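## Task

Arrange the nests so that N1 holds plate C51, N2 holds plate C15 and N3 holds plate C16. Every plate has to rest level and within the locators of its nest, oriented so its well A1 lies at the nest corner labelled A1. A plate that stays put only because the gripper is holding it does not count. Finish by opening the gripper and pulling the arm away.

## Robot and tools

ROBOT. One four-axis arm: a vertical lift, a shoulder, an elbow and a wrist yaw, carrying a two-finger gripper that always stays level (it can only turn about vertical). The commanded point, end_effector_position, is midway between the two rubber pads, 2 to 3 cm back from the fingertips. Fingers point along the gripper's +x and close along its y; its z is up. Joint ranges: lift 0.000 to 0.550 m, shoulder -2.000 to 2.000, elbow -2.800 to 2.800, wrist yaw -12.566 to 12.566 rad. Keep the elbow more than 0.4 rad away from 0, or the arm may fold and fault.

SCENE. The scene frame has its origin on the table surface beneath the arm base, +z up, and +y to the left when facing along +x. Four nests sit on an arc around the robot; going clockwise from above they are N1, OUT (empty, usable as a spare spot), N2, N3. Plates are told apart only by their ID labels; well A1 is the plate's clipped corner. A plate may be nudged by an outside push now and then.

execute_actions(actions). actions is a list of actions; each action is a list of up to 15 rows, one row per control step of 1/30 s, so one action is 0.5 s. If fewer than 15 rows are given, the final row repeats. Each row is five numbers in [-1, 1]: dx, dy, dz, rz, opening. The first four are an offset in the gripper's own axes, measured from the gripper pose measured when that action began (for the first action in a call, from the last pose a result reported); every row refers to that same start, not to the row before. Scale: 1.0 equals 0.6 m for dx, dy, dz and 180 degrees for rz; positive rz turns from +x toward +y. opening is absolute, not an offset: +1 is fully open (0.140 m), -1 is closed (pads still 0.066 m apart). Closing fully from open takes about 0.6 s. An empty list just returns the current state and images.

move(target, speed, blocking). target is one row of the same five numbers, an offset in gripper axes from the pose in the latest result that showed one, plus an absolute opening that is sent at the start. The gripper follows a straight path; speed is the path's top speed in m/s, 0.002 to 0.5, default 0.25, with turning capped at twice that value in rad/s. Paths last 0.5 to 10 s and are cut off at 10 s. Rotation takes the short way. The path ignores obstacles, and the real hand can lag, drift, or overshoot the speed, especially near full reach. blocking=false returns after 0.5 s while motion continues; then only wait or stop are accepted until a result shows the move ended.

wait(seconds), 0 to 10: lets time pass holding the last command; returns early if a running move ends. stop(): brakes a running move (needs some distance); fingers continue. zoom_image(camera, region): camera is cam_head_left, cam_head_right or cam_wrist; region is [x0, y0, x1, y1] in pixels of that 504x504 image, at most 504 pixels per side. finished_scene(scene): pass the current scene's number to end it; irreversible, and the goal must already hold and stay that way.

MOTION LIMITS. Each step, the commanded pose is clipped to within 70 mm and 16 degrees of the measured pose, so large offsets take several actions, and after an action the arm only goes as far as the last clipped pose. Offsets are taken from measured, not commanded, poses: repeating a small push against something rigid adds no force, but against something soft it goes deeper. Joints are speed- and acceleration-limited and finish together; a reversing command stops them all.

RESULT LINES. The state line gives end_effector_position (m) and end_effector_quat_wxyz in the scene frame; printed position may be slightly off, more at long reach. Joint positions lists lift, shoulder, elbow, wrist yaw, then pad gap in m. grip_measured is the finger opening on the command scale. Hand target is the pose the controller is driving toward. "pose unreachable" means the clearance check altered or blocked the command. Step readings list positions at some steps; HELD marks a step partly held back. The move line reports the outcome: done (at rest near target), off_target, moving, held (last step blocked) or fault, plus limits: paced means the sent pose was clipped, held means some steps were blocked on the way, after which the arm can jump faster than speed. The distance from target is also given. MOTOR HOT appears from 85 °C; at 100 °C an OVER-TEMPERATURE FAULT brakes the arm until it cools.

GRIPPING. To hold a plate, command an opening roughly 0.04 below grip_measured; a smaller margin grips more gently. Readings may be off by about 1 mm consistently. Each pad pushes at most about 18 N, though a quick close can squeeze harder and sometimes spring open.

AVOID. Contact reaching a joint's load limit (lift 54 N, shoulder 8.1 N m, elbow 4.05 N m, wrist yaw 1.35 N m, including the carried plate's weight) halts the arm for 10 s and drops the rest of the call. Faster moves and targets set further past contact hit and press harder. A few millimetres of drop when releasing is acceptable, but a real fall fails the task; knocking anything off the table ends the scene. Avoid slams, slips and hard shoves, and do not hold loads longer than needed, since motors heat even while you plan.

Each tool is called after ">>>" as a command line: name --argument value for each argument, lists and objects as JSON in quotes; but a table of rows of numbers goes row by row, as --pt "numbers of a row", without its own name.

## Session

>>> execute_actions --actions '[]'

Scene clock: 0.00 s.
end_effector_position=(+0.3647, -0.1346, +0.4878) grip_measured=+1.00 end_effector_quat_wxyz=(+0.915, +0.000, +0.000, +0.405)
Joint positions: [ 0.483 -0.266  1.022  0.077  0.14 ]
Motor temperatures (°C, as the motors report them): [37 26 28 26]
Hand target: +0.365, -0.135, +0.488; +0.915, +0.000, +0.000, +0.405
camera_calibration (this result's frames):
cam_wrist: T_world_to_cam=[[0.736778, -0.676134, 0.000760677, -0.351789], [-0.403844, -0.440968, -0.801534, 0.46694], [0.54228, 0.590246, -0.597948, 0.269259], [0, 0, 0, 1]] pos_world=[0.301748, -0.19088, 0.535539]

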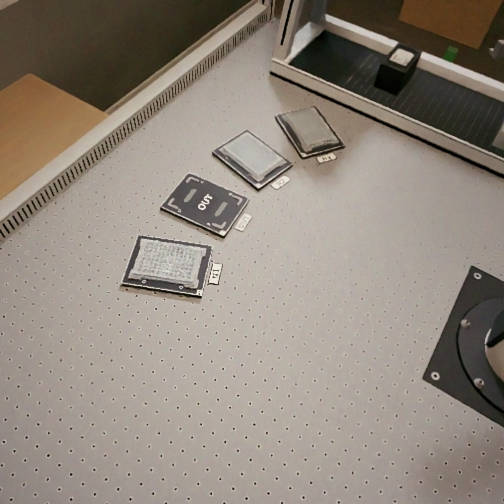

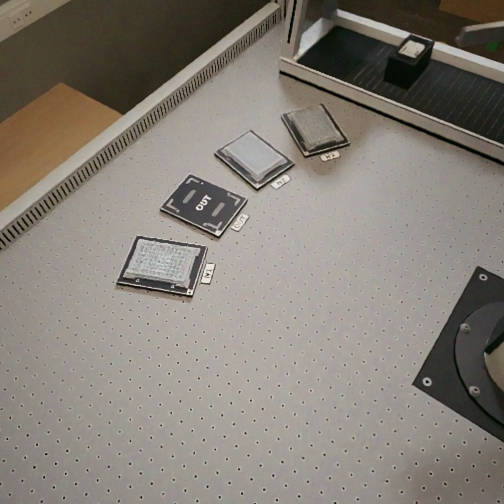

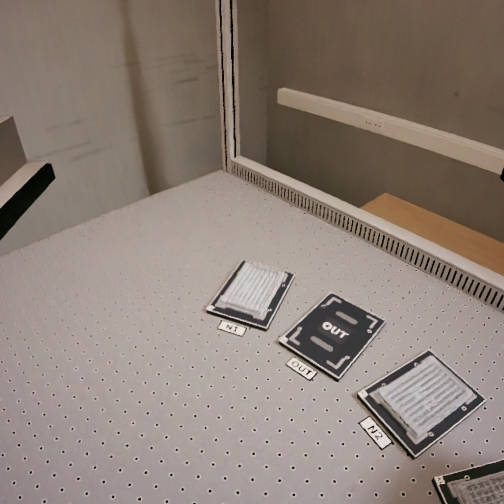

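>>> zoom_image --camera "cam_head_left" --region '[110, 165, 270, 305]'

>>> zoom_image --camera "cam_head_left" --region '[200, 95, 360, 205]'

>>> zoom_image --camera "cam_wrist" --region '[194, 244, 504, 504]'

Region (110, 165, 270, 305) of cam_head_left's 504x504 image, scaled by 3.150, with more detail than that image has; it fills the top 441 rows of this view, and the rest is white.

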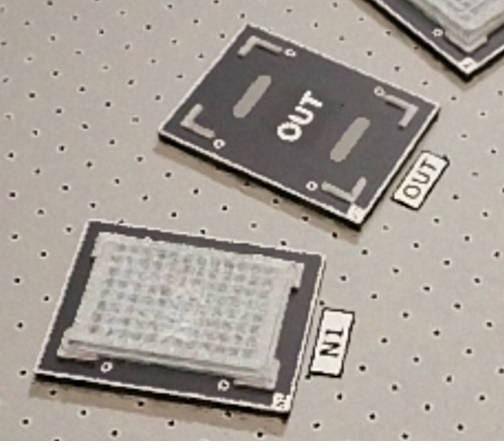

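Region (200, 95, 360, 205) of cam_head_left's 504x504 image, scaled by 3.150, with more detail than that image has; it fills the top 346 rows of this view, and the rest is white.

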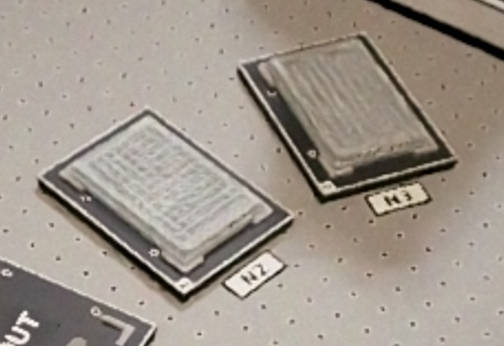

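Region (194, 244, 504, 504) of cam_wrist's 504x504 image, scaled by 1.626, with more detail than that image has; it fills the top 423 rows of this view, and the rest is white.

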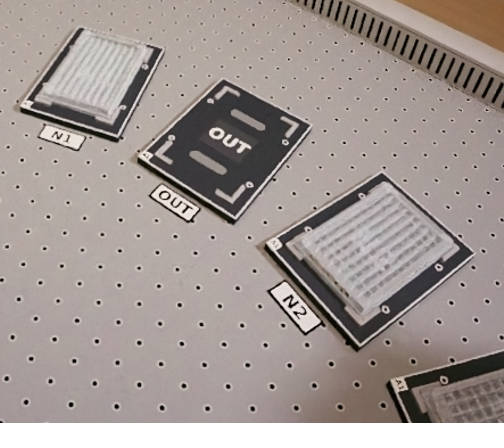

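>>> move --target '[0.1597, -0.2339, -0.6463, -0.393, 1]' --speed 0.5

Scene clock: 19.97 s.
end_effector_position=(+0.5332, -0.1579, +0.1000) grip_measured=+1.00 end_effector_quat_wxyz=(+0.980, +0.000, +0.000, -0.199)
Joint positions: [ 0.095  0.508  0.999 -1.908  0.14 ]
Motor temperatures (°C, as the motors report them): [37 26 28 26]
Hand target: +0.533, -0.158, +0.100; +0.980, +0.000, +0.000, -0.199
Off the commanded pose: 0.000 m, 0 deg.
move: done
camera_calibration (this result's frames):
cam_wrist: T_world_to_cam=[[-0.394619, -0.918844, 0.000760677, 0.0735304], [-0.549662, 0.235402, -0.801534, 0.398394], [0.736306, -0.316719, -0.597948, -0.286938], [0, 0, 0, 1]] pos_world=[0.459273, -0.117098, 0.147696]

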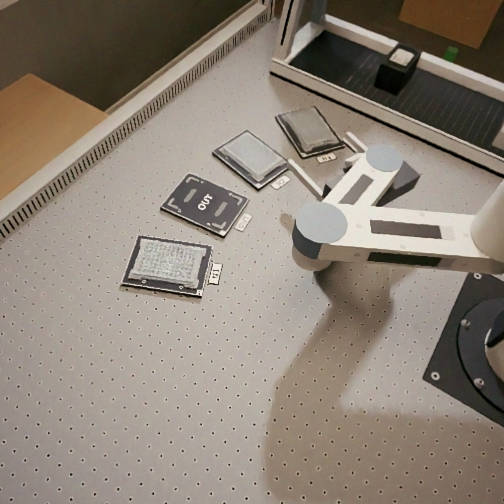

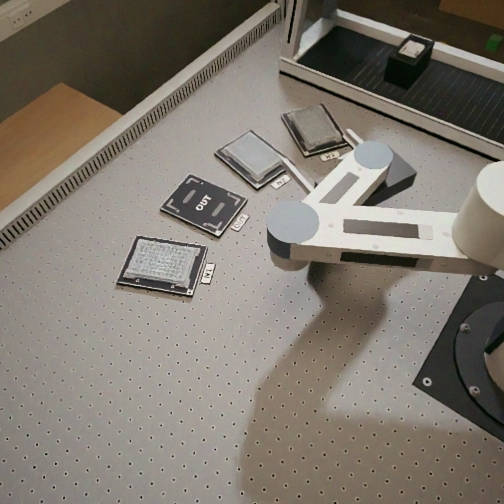

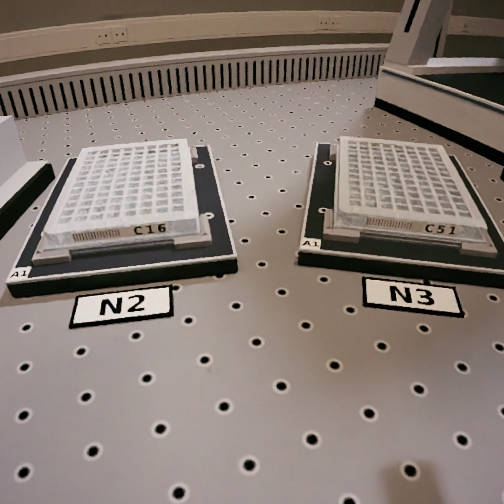

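>>> zoom_image --camera "cam_wrist" --region '[0, 125, 252, 305]'

>>> zoom_image --camera "cam_wrist" --region '[280, 125, 504, 295]'

Region (0, 125, 252, 305) of cam_wrist's 504x504 image, scaled by 2.000, with more detail than that image has; it fills the top 360 rows of this view, and the rest is white.

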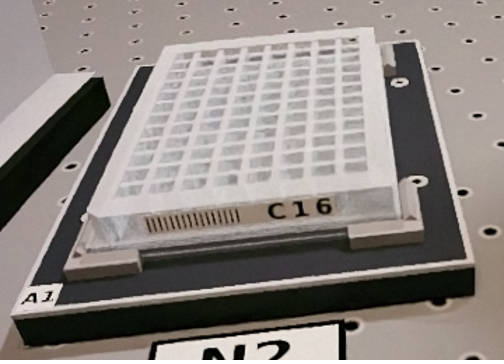

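Region (280, 125, 504, 295) of cam_wrist's 504x504 image, scaled by 2.250, with more detail than that image has; it fills the top 382 rows of this view, and the rest is white.

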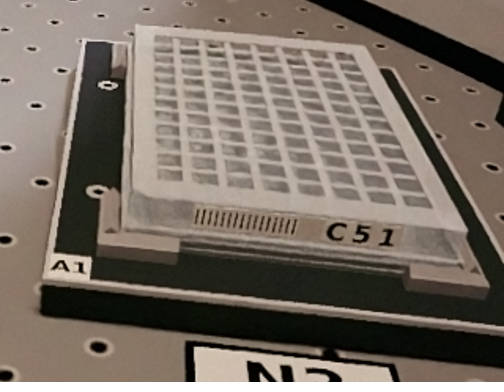

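>>> move --target '[0.1412, 0.43615, -0.0685, 0.1659, 0.3]' --speed 0.45

>>> zoom_image --camera "cam_wrist" --region '[120, 160, 430, 270]'

>>> zoom_image --camera "cam_wrist" --region '[0, 354, 150, 504]'

>>> zoom_image --camera "cam_wrist" --region '[354, 354, 504, 504]'

Scene clock: 27.43 s.
end_effector_position=(+0.7134, +0.0501, +0.0589) grip_measured=+0.30 end_effector_quat_wxyz=(+0.998, +0.000, +0.000, +0.060)
Joint positions: [ 0.054  0.713  1.755 -2.347  0.114]
Motor temperatures (°C, as the motors report them): [37 26 28 26]
Hand target: +0.713, +0.050, +0.059; +0.998, +0.000, +0.000, +0.060
Off the commanded pose: 0.000 m, 0 deg.
move: done
camera_calibration (this result's frames):
cam_wrist: T_world_to_cam=[[0.115659, -0.993289, 0.000760677, -0.0245181], [-0.593865, -0.0697639, -0.801534, 0.462326], [0.796208, 0.0922531, -0.597948, -0.441513], [0, 0, 0, 1]] pos_world=[0.628932, 0.0486311, 0.106587]

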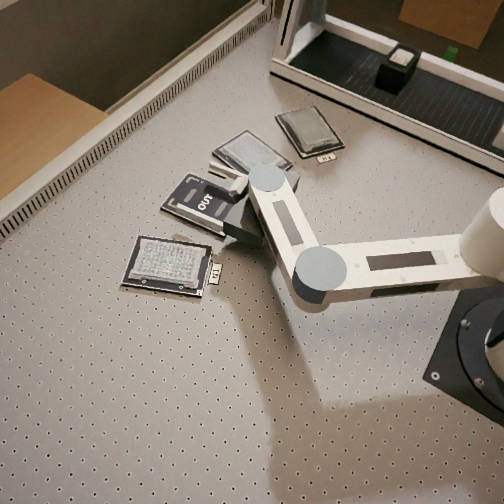

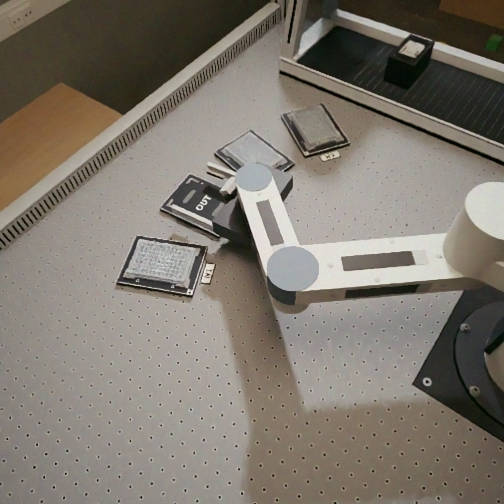

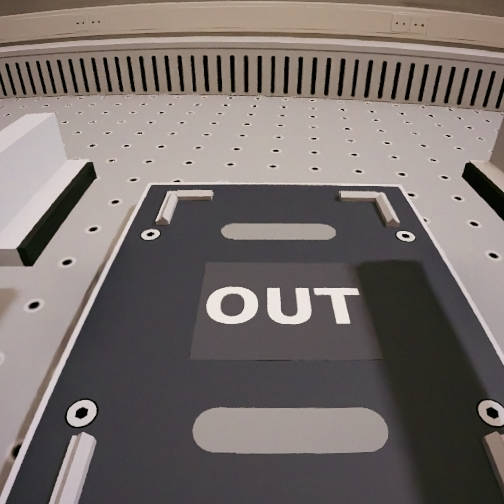

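Region (120, 160, 430, 270) of cam_wrist's 504x504 image, scaled by 1.626, with more detail than that image has; it fills the top 179 rows of this view, and the rest is white.

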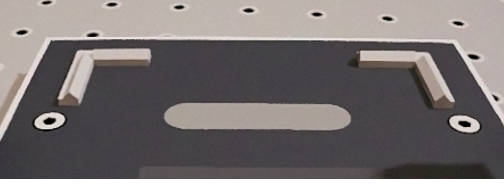

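Region (0, 354, 150, 504) of cam_wrist's 504x504 image, scaled by 3.360, with more detail than that image has.

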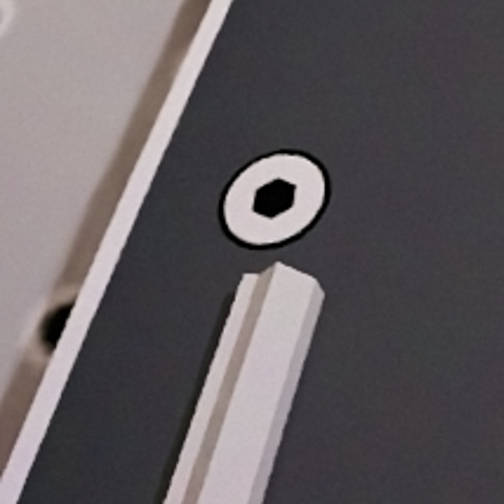

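Region (354, 354, 504, 504) of cam_wrist's 504x504 image, scaled by 3.360, with more detail than that image has.

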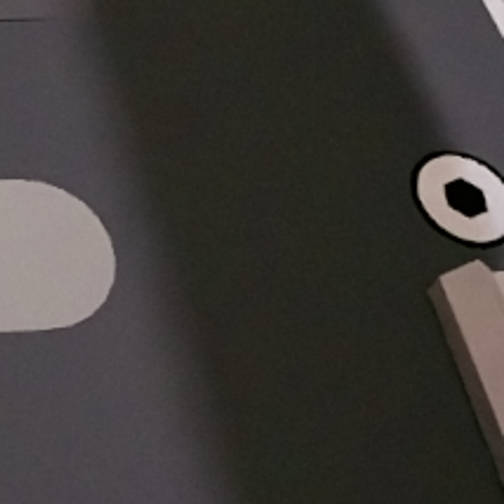

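>>> move --target '[-0.05147, -0.30083, 0, -0.1051, 0.3]' --speed 0.45

>>> zoom_image --camera "cam_wrist" --region '[120, 160, 430, 270]'

>>> zoom_image --camera "cam_wrist" --region '[0, 354, 150, 504]'

>>> zoom_image --camera "cam_wrist" --region '[354, 354, 504, 504]'

Scene clock: 39.23 s.
end_effector_position=(+0.7043, -0.1330, +0.0589) grip_measured=+0.30 end_effector_quat_wxyz=(+0.995, +0.000, +0.000, -0.105)
Joint positions: [ 0.054  0.357  1.786 -2.353  0.114]
Motor temperatures (°C, as the motors report them): [37 26 28 26]
Hand target: +0.704, -0.133, +0.059; +0.995, +0.000, +0.000, -0.105
Off the commanded pose: 0.000 m, 0 deg.
move: done
camera_calibration (this result's frames):
cam_wrist: T_world_to_cam=[[-0.212638, -0.977131, 0.000760677, 0.0280652], [-0.584404, 0.126551, -0.801534, 0.463635], [0.783108, -0.170881, -0.597948, -0.443201], [0, 0, 0, 1]] pos_world=[0.623992, -0.106985, 0.106587]

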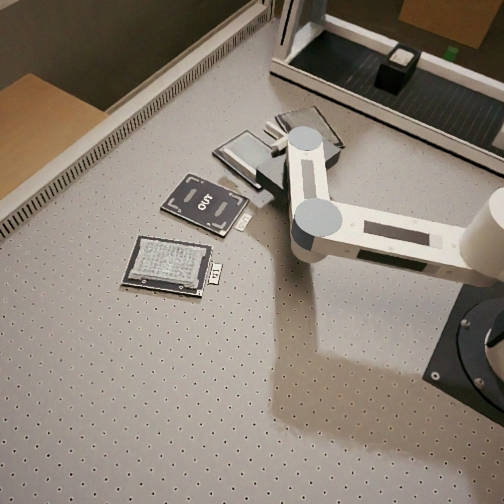

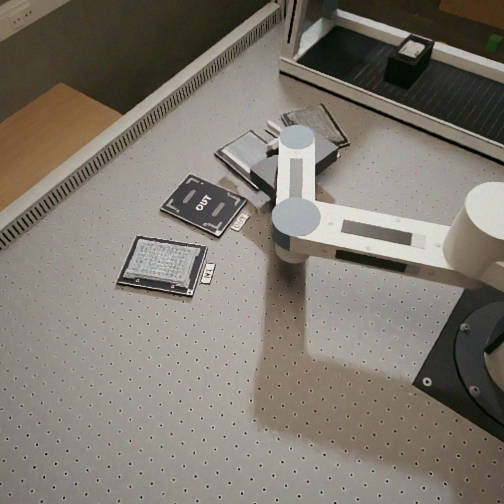

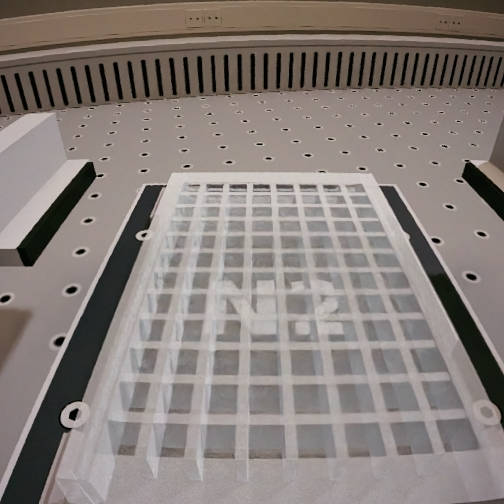

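Region (120, 160, 430, 270) of cam_wrist's 504x504 image, scaled by 1.626, with more detail than that image has; it fills the top 179 rows of this view, and the rest is white.

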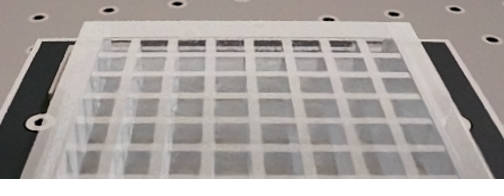

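Region (0, 354, 150, 504) of cam_wrist's 504x504 image, scaled by 3.360, with more detail than that image has.

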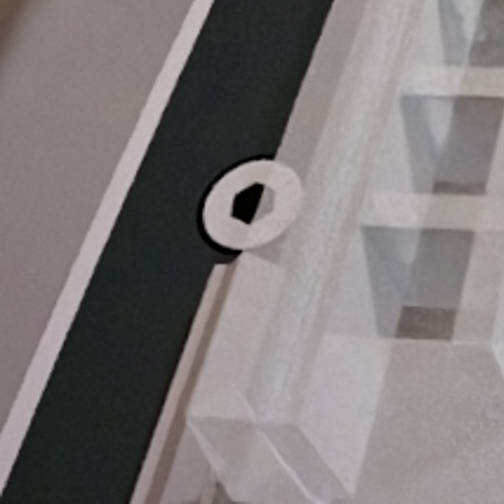

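Region (354, 354, 504, 504) of cam_wrist's 504x504 image, scaled by 3.360, with more detail than that image has.

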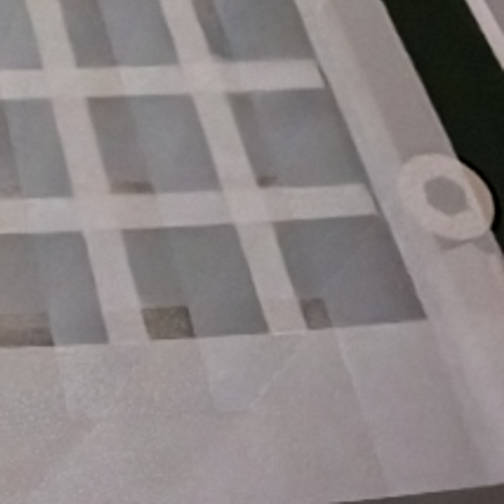

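>>> move --target '[-0.0006, 0.003, -0.0452, -0.0027, -0.25]' --speed 0.07

>>> execute_actions --actions '[[[0,0,0,0,-0.3],[0,0,0,0,-0.34],[0,0,0,0,-0.38],[0,0,0,0,-0.41],[0,0,0,0,-0.43],[0,0,0,0,-0.44],[0,0,0,0,-0.45],[0,0,0,0,-0.46],[0,0,0,0,-0.47],[0,0,0,0,-0.48],[0,0,0,0,-0.49],[0,0,0,0,-0.50],[0,0,0,0,-0.51],[0,0,0,0,-0.52]]]'

Scene clock: 46.90 s.
end_effector_position=(+0.7044, -0.1311, +0.0317) grip_measured=-0.25 end_effector_quat_wxyz=(+0.994, +0.000, +0.000, -0.109)
Joint positions: [ 0.027  0.366  1.784 -2.367  0.094]
Motor temperatures (°C, as the motors report them): [37 26 28 26]
Hand target: +0.704, -0.131, +0.032; +0.994, +0.000, +0.000, -0.109
Off the commanded pose: 0.000 m, 0 deg.
move: done
camera_calibration (this result's frames):
cam_wrist: T_world_to_cam=[[-0.220618, -0.97536, 0.000760677, 0.0357375], [-0.58335, 0.131323, -0.801534, 0.441522], [0.781685, -0.177277, -0.597948, -0.45901], [0, 0, 0, 1]] pos_world=[0.624247, -0.104497, 0.0794038]

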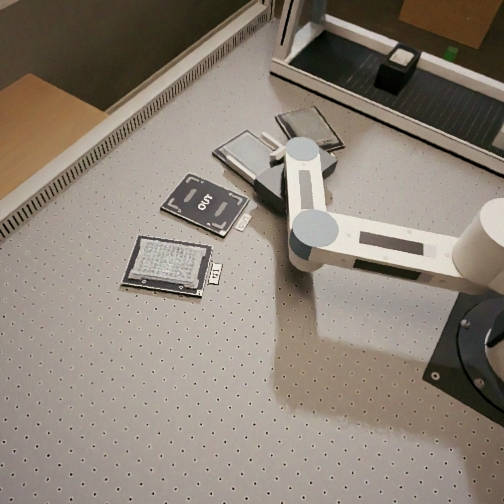

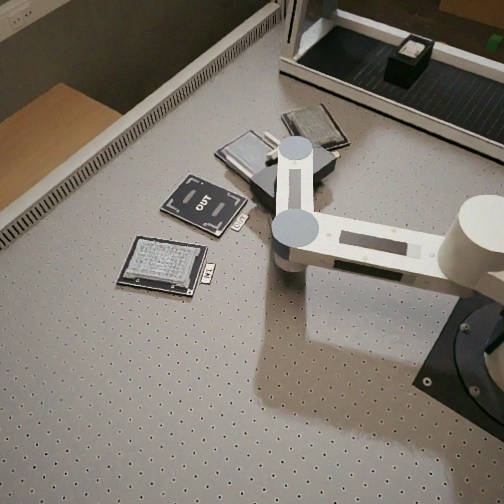

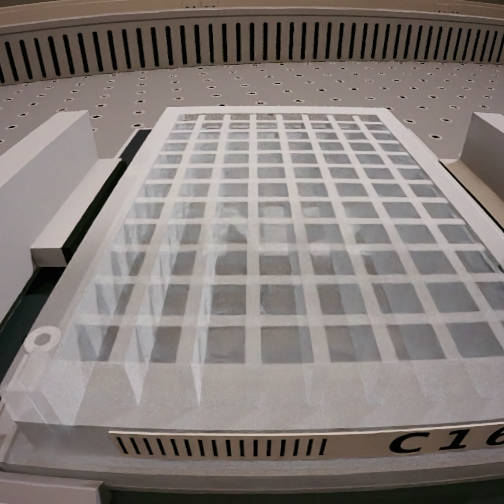

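Scene clock: 47.40 s.
end_effector_position=(+0.7044, -0.1311, +0.0317) grip_measured=-0.47 end_effector_quat_wxyz=(+0.994, +0.000, +0.000, -0.109)
Joint positions: [ 0.027  0.366  1.783 -2.367  0.086]
Motor temperatures (°C, as the motors report them): [37 26 28 26]
Hand target: +0.704, -0.131, +0.032; +0.994, +0.000, +0.000, -0.109
Off the commanded pose: 0.000 m, 0 deg.
Step readings (end_effector_position):
0: (+0.7044, -0.1311, +0.0317)
1: (+0.7044, -0.1311, +0.0317)
2: (+0.7044, -0.1311, +0.0317)
4: (+0.7044, -0.1311, +0.0317)
8: (+0.7044, -0.1311, +0.0317)
15: end_effector_position above
camera_calibration (this result's frames):
cam_wrist: T_world_to_cam=[[-0.22069, -0.975344, 0.000760677, 0.0357757], [-0.58334, 0.131367, -0.801534, 0.441519], [0.781671, -0.177334, -0.597948, -0.459005], [0, 0, 0, 1]] pos_world=[0.624242, -0.104505, 0.0794039]

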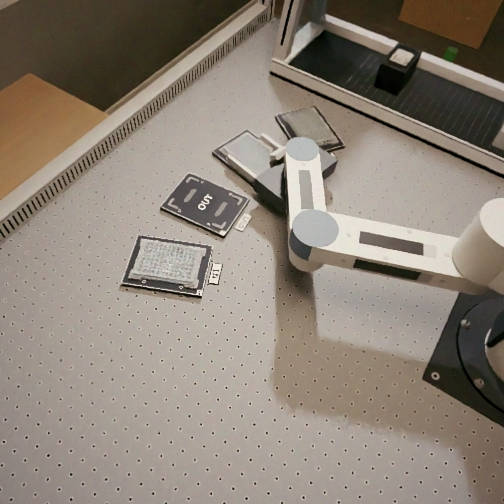

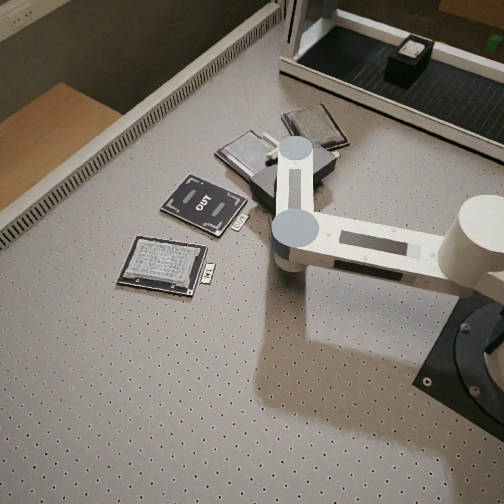

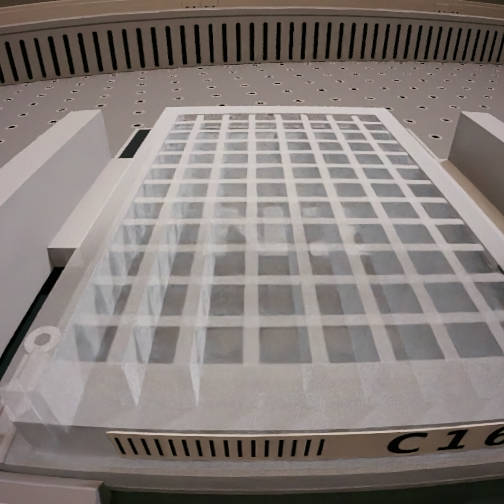

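>>> move --target '[0, 0, 0.03, 0, -0.52]' --speed 0.07

>>> move --target '[-0.05095, 0.2972, 0, 0.1019, -0.52]' --speed 0.3

Scene clock: 51.73 s.
end_effector_position=(+0.7044, -0.1311, +0.0498) grip_measured=-0.47 end_effector_quat_wxyz=(+0.994, +0.000, +0.000, -0.109)
Joint positions: [ 0.045  0.366  1.783 -2.367  0.086]
Motor temperatures (°C, as the motors report them): [37 26 28 26]
Hand target: +0.704, -0.131, +0.050; +0.994, +0.000, +0.000, -0.109
Off the commanded pose: 0.000 m, 0 deg.
move: done
camera_calibration (this result's frames):
cam_wrist: T_world_to_cam=[[-0.220695, -0.975342, 0.000760677, 0.035765], [-0.583339, 0.13137, -0.801534, 0.455987], [0.781671, -0.177339, -0.597948, -0.448211], [0, 0, 0, 1]] pos_world=[0.624242, -0.104505, 0.097455]

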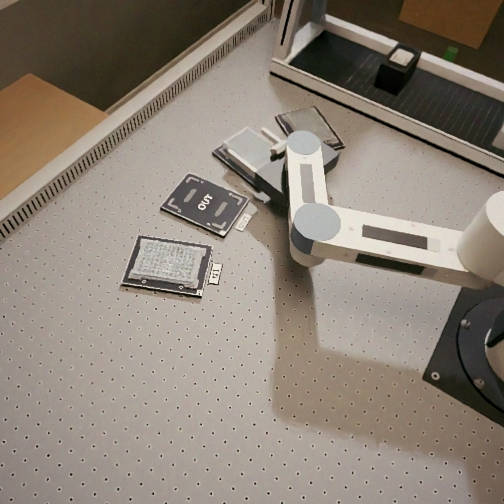

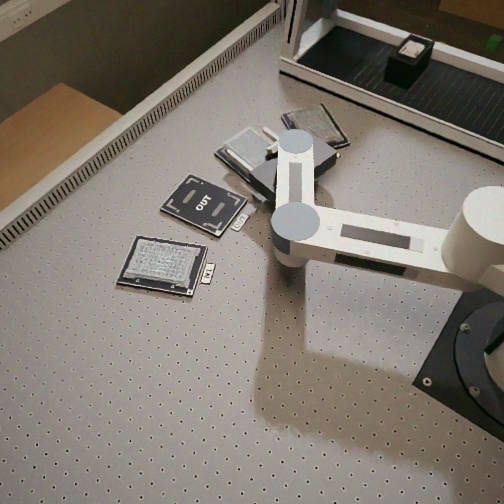

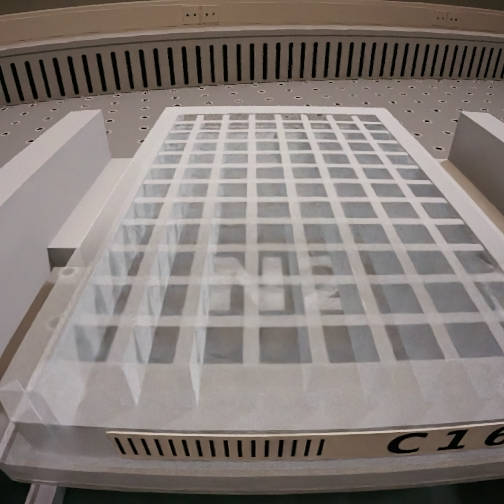

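Scene clock: 52.77 s.
end_effector_position=(+0.7131, +0.0498, +0.0498) grip_measured=-0.47 end_effector_quat_wxyz=(+0.999, +0.000, +0.000, +0.051)
Joint positions: [ 0.045  0.719  1.753 -2.369  0.086]
Motor temperatures (°C, as the motors report them): [37 26 28 26]
Hand target: +0.713, +0.050, +0.050; +0.999, +0.000, +0.000, +0.051
Off the commanded pose: 0.000 m, 0 deg.
move: done
camera_calibration (this result's frames):
cam_wrist: T_world_to_cam=[[0.0981289, -0.995173, 0.000760677, -0.0121621], [-0.595003, -0.0592828, -0.801534, 0.455119], [0.797711, 0.078201, -0.597948, -0.447108], [0, 0, 0, 1]] pos_world=[0.628653, 0.0498416, 0.097455]

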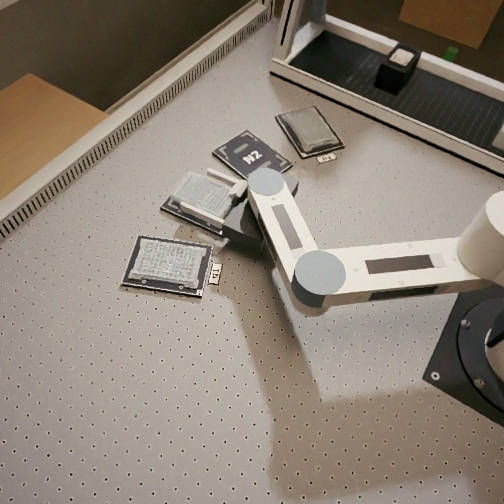

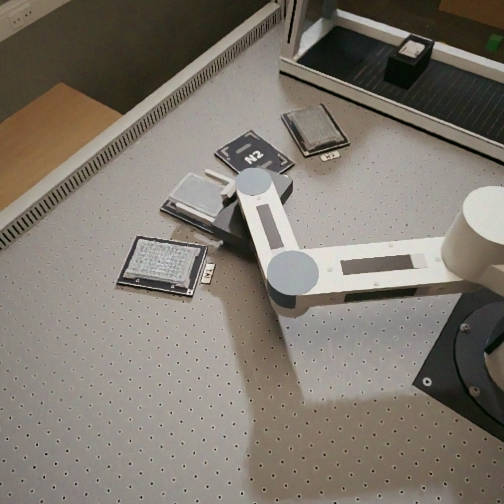

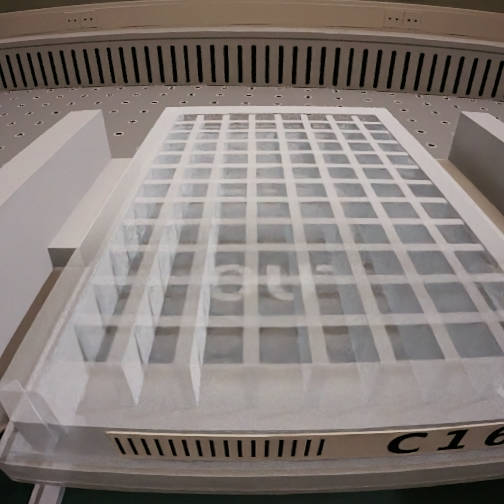

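>>> move --target '[0, 0, -0.029, 0, -0.52]' --speed 0.03

Scene clock: 55.50 s.
end_effector_position=(+0.7131, +0.0498, +0.0323) grip_measured=-0.47 end_effector_quat_wxyz=(+0.999, +0.000, +0.000, +0.051)
Joint positions: [ 0.027  0.719  1.753 -2.369  0.086]
Motor temperatures (°C, as the motors report them): [37 26 28 26]
Hand target: +0.713, +0.050, +0.032; +0.999, +0.000, +0.000, +0.051
Off the commanded pose: 0.000 m, 0 deg.
move: done
camera_calibration (this result's frames):
cam_wrist: T_world_to_cam=[[0.0980786, -0.995178, 0.000760677, -0.0121319], [-0.595006, -0.0592527, -0.801534, 0.441109], [0.797715, 0.0781608, -0.597948, -0.457553], [0, 0, 0, 1]] pos_world=[0.628649, 0.0498262, 0.0799796]

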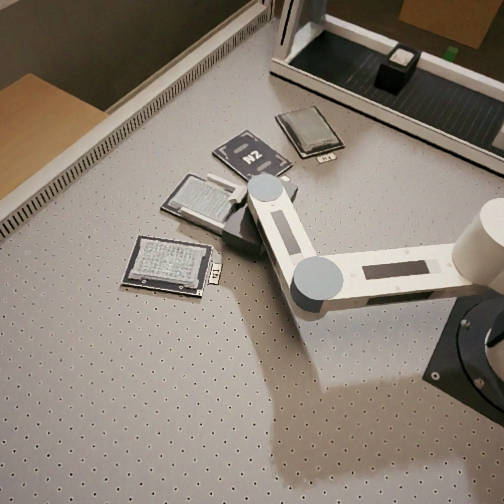

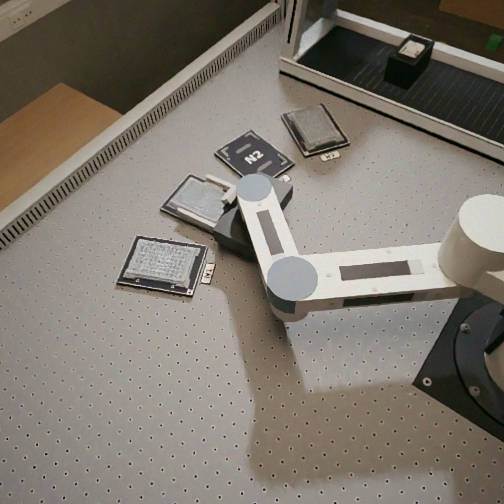

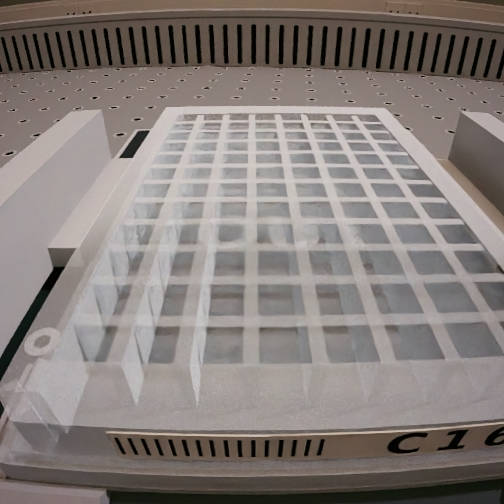

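>>> execute_actions --actions '[[[0,0,0,0,-0.44],[0,0,0,0,-0.4],[0,0,0,0,-0.3],[0,0,0,0,-0.3],[0,0,0,0,-0.3],[0,0,0,0,-0.3],[0,0,0.01,0,-0.25],[0,0,0.02,0,-0.25],[0,0,0.03,0,-0.25],[0,0,0.04,0,-0.25],[0,0,0.0443,0,-0.25]]]'

>>> move --target '[-0.0259, 0.2919, 0, 0.0989, 0.3]' --speed 0.45

>>> zoom_image --camera "cam_wrist" --region '[120, 160, 430, 270]'

>>> zoom_image --camera "cam_wrist" --region '[0, 354, 150, 504]'

>>> zoom_image --camera "cam_wrist" --region '[354, 354, 504, 504]'

Scene clock: 61.37 s.
end_effector_position=(+0.7131, +0.0498, +0.0592) grip_measured=-0.25 end_effector_quat_wxyz=(+0.999, +0.000, +0.000, +0.051)
Joint positions: [ 0.054  0.719  1.753 -2.369  0.094]
Motor temperatures (°C, as the motors report them): [37 26 28 26]
Hand target: +0.713, +0.050, +0.059; +0.999, +0.000, +0.000, +0.051
Off the commanded pose: 0.000 m, 0 deg.
Step readings (end_effector_position):
0: (+0.7131, +0.0498, +0.0323)
1: (+0.7131, +0.0498, +0.0323)
2: (+0.7131, +0.0498, +0.0323)
4: (+0.7131, +0.0498, +0.0323)
8: (+0.7131, +0.0498, +0.0333)
15: end_effector_position above
camera_calibration (this result's frames):
cam_wrist: T_world_to_cam=[[0.0980991, -0.995176, 0.000760677, -0.0121602], [-0.595005, -0.059265, -0.801534, 0.462657], [0.797713, 0.0781772, -0.597948, -0.441482], [0, 0, 0, 1]] pos_world=[0.628652, 0.0498316, 0.106861]

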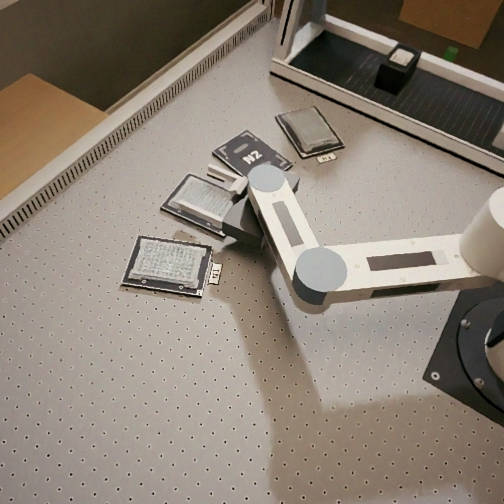

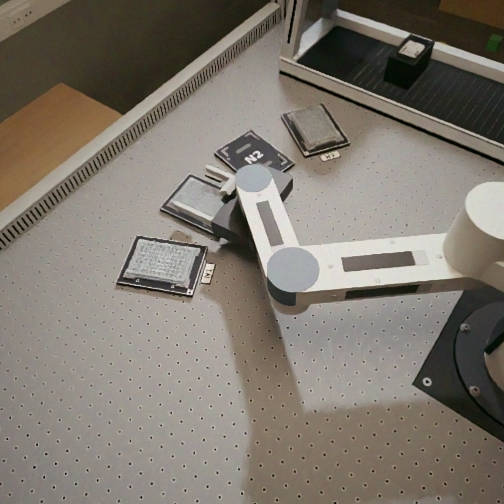

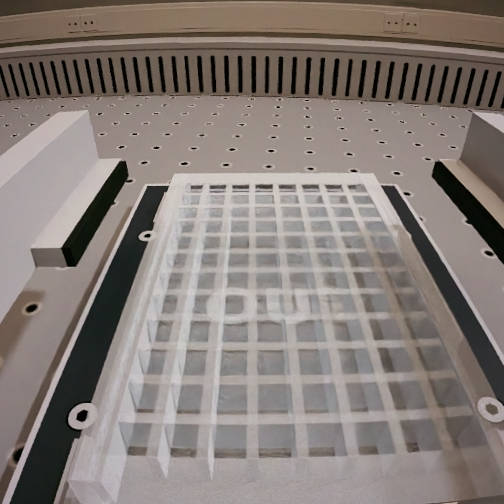

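Scene clock: 62.27 s.
end_effector_position=(+0.6796, +0.2227, +0.0592) grip_measured=+0.30 end_effector_quat_wxyz=(+0.979, +0.000, +0.000, +0.206)
Joint positions: [ 0.054  1.016  1.822 -2.424  0.114]
Motor temperatures (°C, as the motors report them): [37 26 28 26]
Hand target: +0.680, +0.222, +0.059; +0.979, +0.000, +0.000, +0.205
Off the commanded pose: 0.000 m, 0 deg.
move: done
camera_calibration (this result's frames):
cam_wrist: T_world_to_cam=[[0.398276, -0.917265, 0.000760677, -0.05818], [-0.548235, -0.238708, -0.801534, 0.461135], [0.735401, 0.318815, -0.597948, -0.439501], [0, 0, 0, 1]] pos_world=[0.599191, 0.19683, 0.106861]

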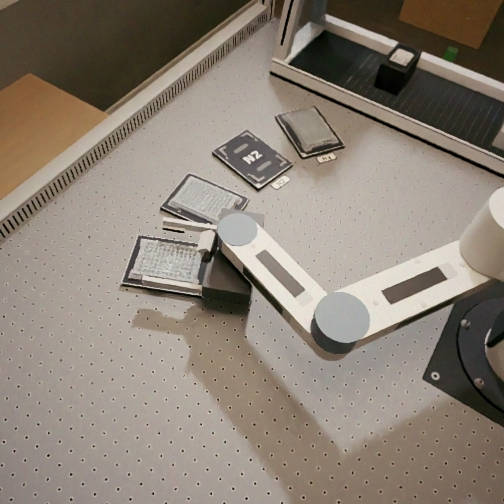

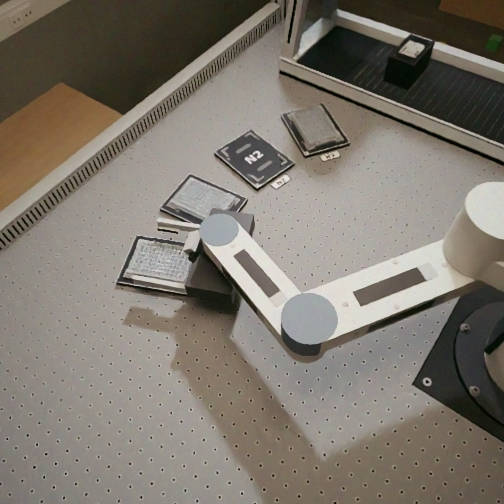

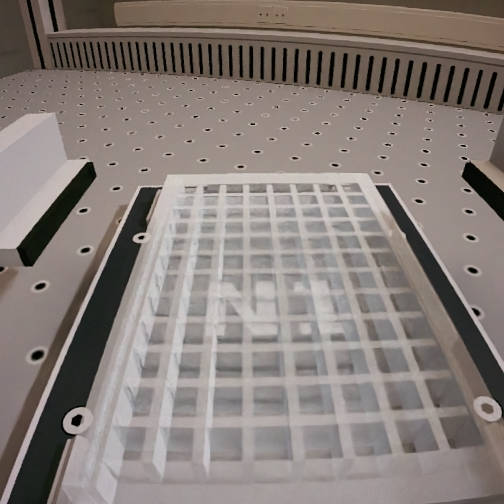

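Region (120, 160, 430, 270) of cam_wrist's 504x504 image, scaled by 1.626, with more detail than that image has; it fills the top 179 rows of this view, and the rest is white.

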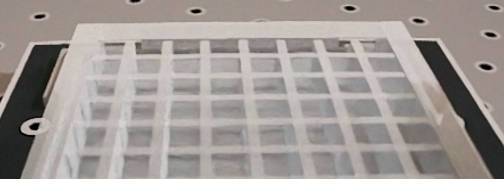

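Region (0, 354, 150, 504) of cam_wrist's 504x504 image, scaled by 3.360, with more detail than that image has.

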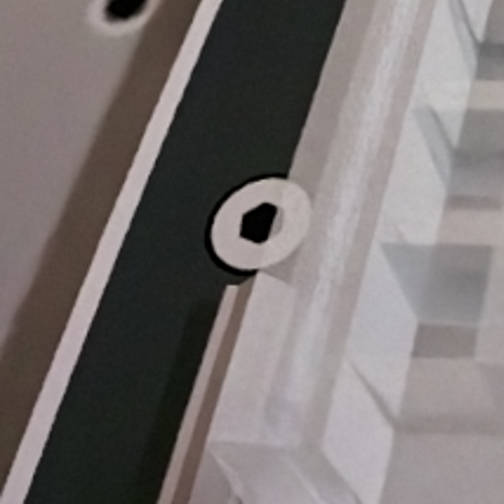

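Region (354, 354, 504, 504) of cam_wrist's 504x504 image, scaled by 3.360, with more detail than that image has.

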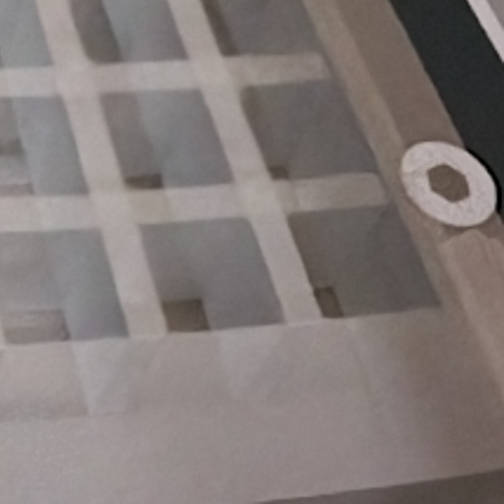

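>>> move --target '[-0.0009, 0.00275, -0.0458, 0.0057, -0.25]' --speed 0.07

Scene clock: 67.03 s.
end_effector_position=(+0.6784, +0.2241, +0.0316) grip_measured=-0.25 end_effector_quat_wxyz=(+0.977, +0.000, +0.000, +0.214)
Joint positions: [ 0.027  1.016  1.818 -2.402  0.094]
Motor temperatures (°C, as the motors report them): [37 26 28 26]
Hand target: +0.678, +0.224, +0.032; +0.977, +0.000, +0.000, +0.214
Off the commanded pose: 0.000 m, 0 deg.
move: done
camera_calibration (this result's frames):
cam_wrist: T_world_to_cam=[[0.414625, -0.909992, 0.000760677, -0.0691231], [-0.543876, -0.248479, -0.801534, 0.437975], [0.729579, 0.331922, -0.597948, -0.454532], [0, 0, 0, 1]] pos_world=[0.598481, 0.196795, 0.0793178]

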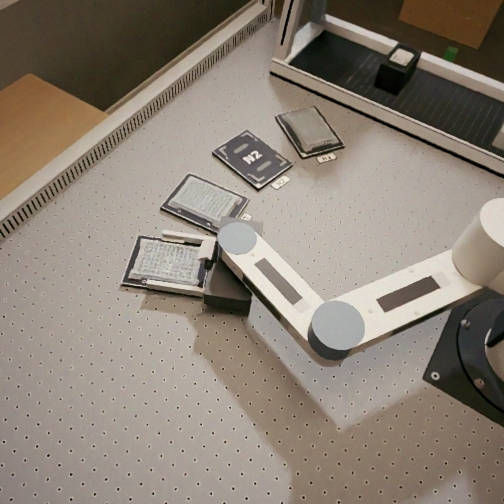

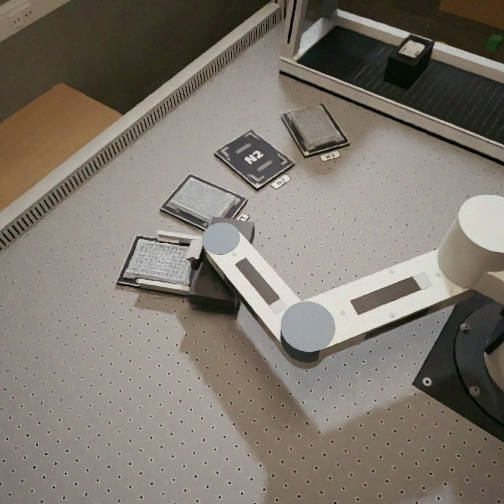

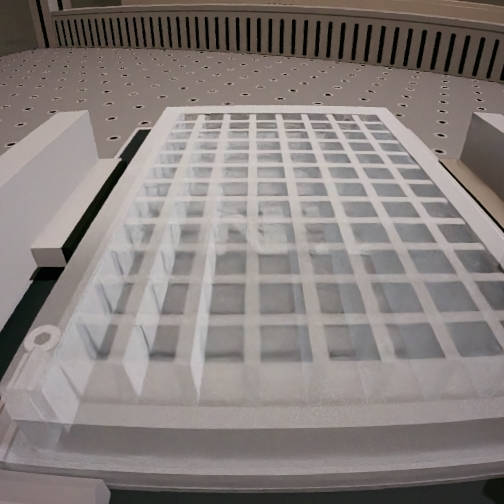

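>>> execute_actions --actions '[[[0,-0.0004,0,0,-0.3],[0,-0.0004,0,0,-0.34],[0,-0.0004,0,0,-0.38],[0,-0.0004,0,0,-0.41],[0,-0.0004,0,0,-0.43],[0,-0.0004,0,0,-0.44],[0,-0.0004,0,0,-0.45],[0,-0.0004,0,0,-0.46],[0,-0.0004,0,0,-0.47],[0,-0.0004,0,0,-0.48],[0,-0.0004,0,0,-0.49],[0,-0.0004,0,0,-0.50],[0,-0.0004,0,0,-0.51],[0,-0.0004,0,0,-0.52]]]'

>>> move --target '[0, 0, 0.05, 0, -0.52]' --speed 0.08

Scene clock: 70.97 s.
end_effector_position=(+0.6785, +0.2239, +0.0316) grip_measured=-0.47 end_effector_quat_wxyz=(+0.977, +0.000, +0.000, +0.214)
Joint positions: [ 0.027  1.016  1.818 -2.402  0.086]
Motor temperatures (°C, as the motors report them): [37 26 28 26]
Hand target: +0.678, +0.224, +0.032; +0.977, +0.000, +0.000, +0.214
Off the commanded pose: 0.000 m, 0 deg.
Step readings (end_effector_position):
0: (+0.6784, +0.2241, +0.0316)
1: (+0.6784, +0.2241, +0.0316)
2: (+0.6784, +0.2240, +0.0316)
4: (+0.6785, +0.2239, +0.0316)
8: (+0.6785, +0.2239, +0.0316)
15: end_effector_position above
camera_calibration (this result's frames):
cam_wrist: T_world_to_cam=[[0.414502, -0.910048, 0.000760677, -0.069206], [-0.543909, -0.248406, -0.801534, 0.437983], [0.729624, 0.331824, -0.597948, -0.45454], [0, 0, 0, 1]] pos_world=[0.598553, 0.196644, 0.0793195]

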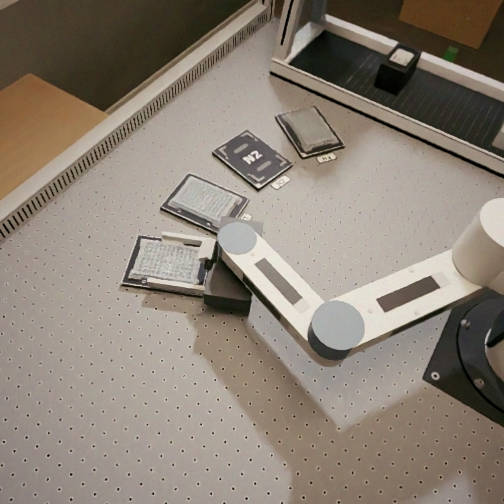

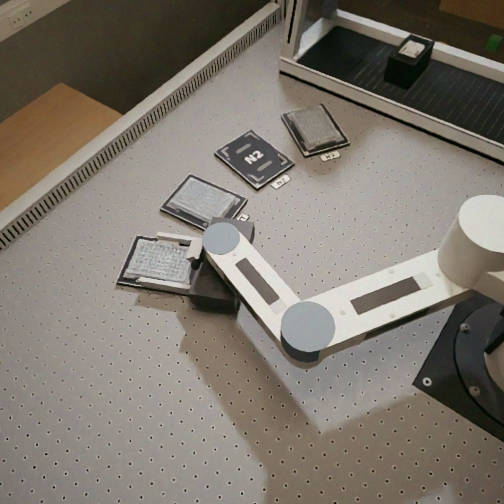

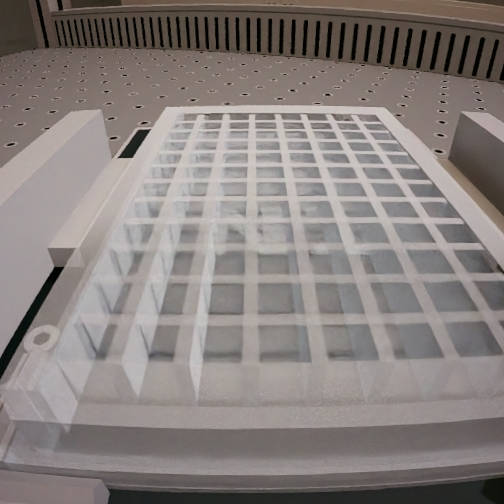

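Scene clock: 71.70 s.
end_effector_position=(+0.6785, +0.2239, +0.0617) grip_measured=-0.47 end_effector_quat_wxyz=(+0.977, +0.000, +0.000, +0.214)
Joint positions: [ 0.057  1.016  1.818 -2.402  0.086]
Motor temperatures (°C, as the motors report them): [37 26 28 26]
Hand target: +0.678, +0.224, +0.062; +0.977, +0.000, +0.000, +0.214
Off the commanded pose: 0.000 m, 0 deg.
move: done
camera_calibration (this result's frames):
cam_wrist: T_world_to_cam=[[0.414526, -0.910037, 0.000760677, -0.0692386], [-0.543903, -0.24842, -0.801534, 0.462071], [0.729615, 0.331843, -0.597948, -0.436573], [0, 0, 0, 1]] pos_world=[0.598553, 0.196652, 0.10937]

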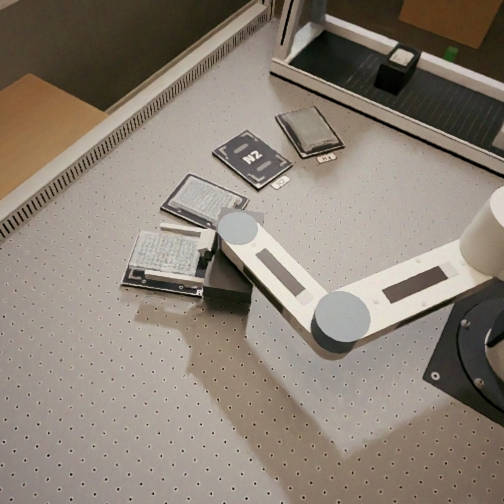

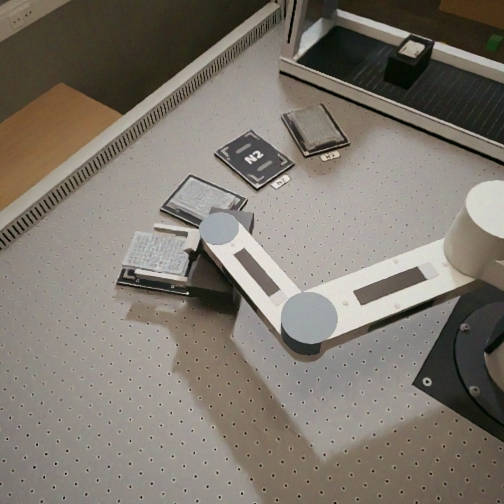

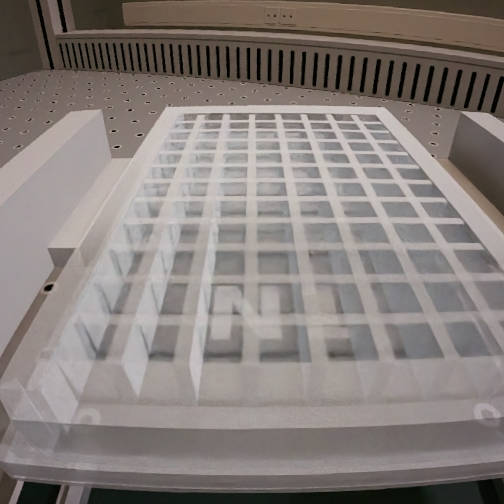

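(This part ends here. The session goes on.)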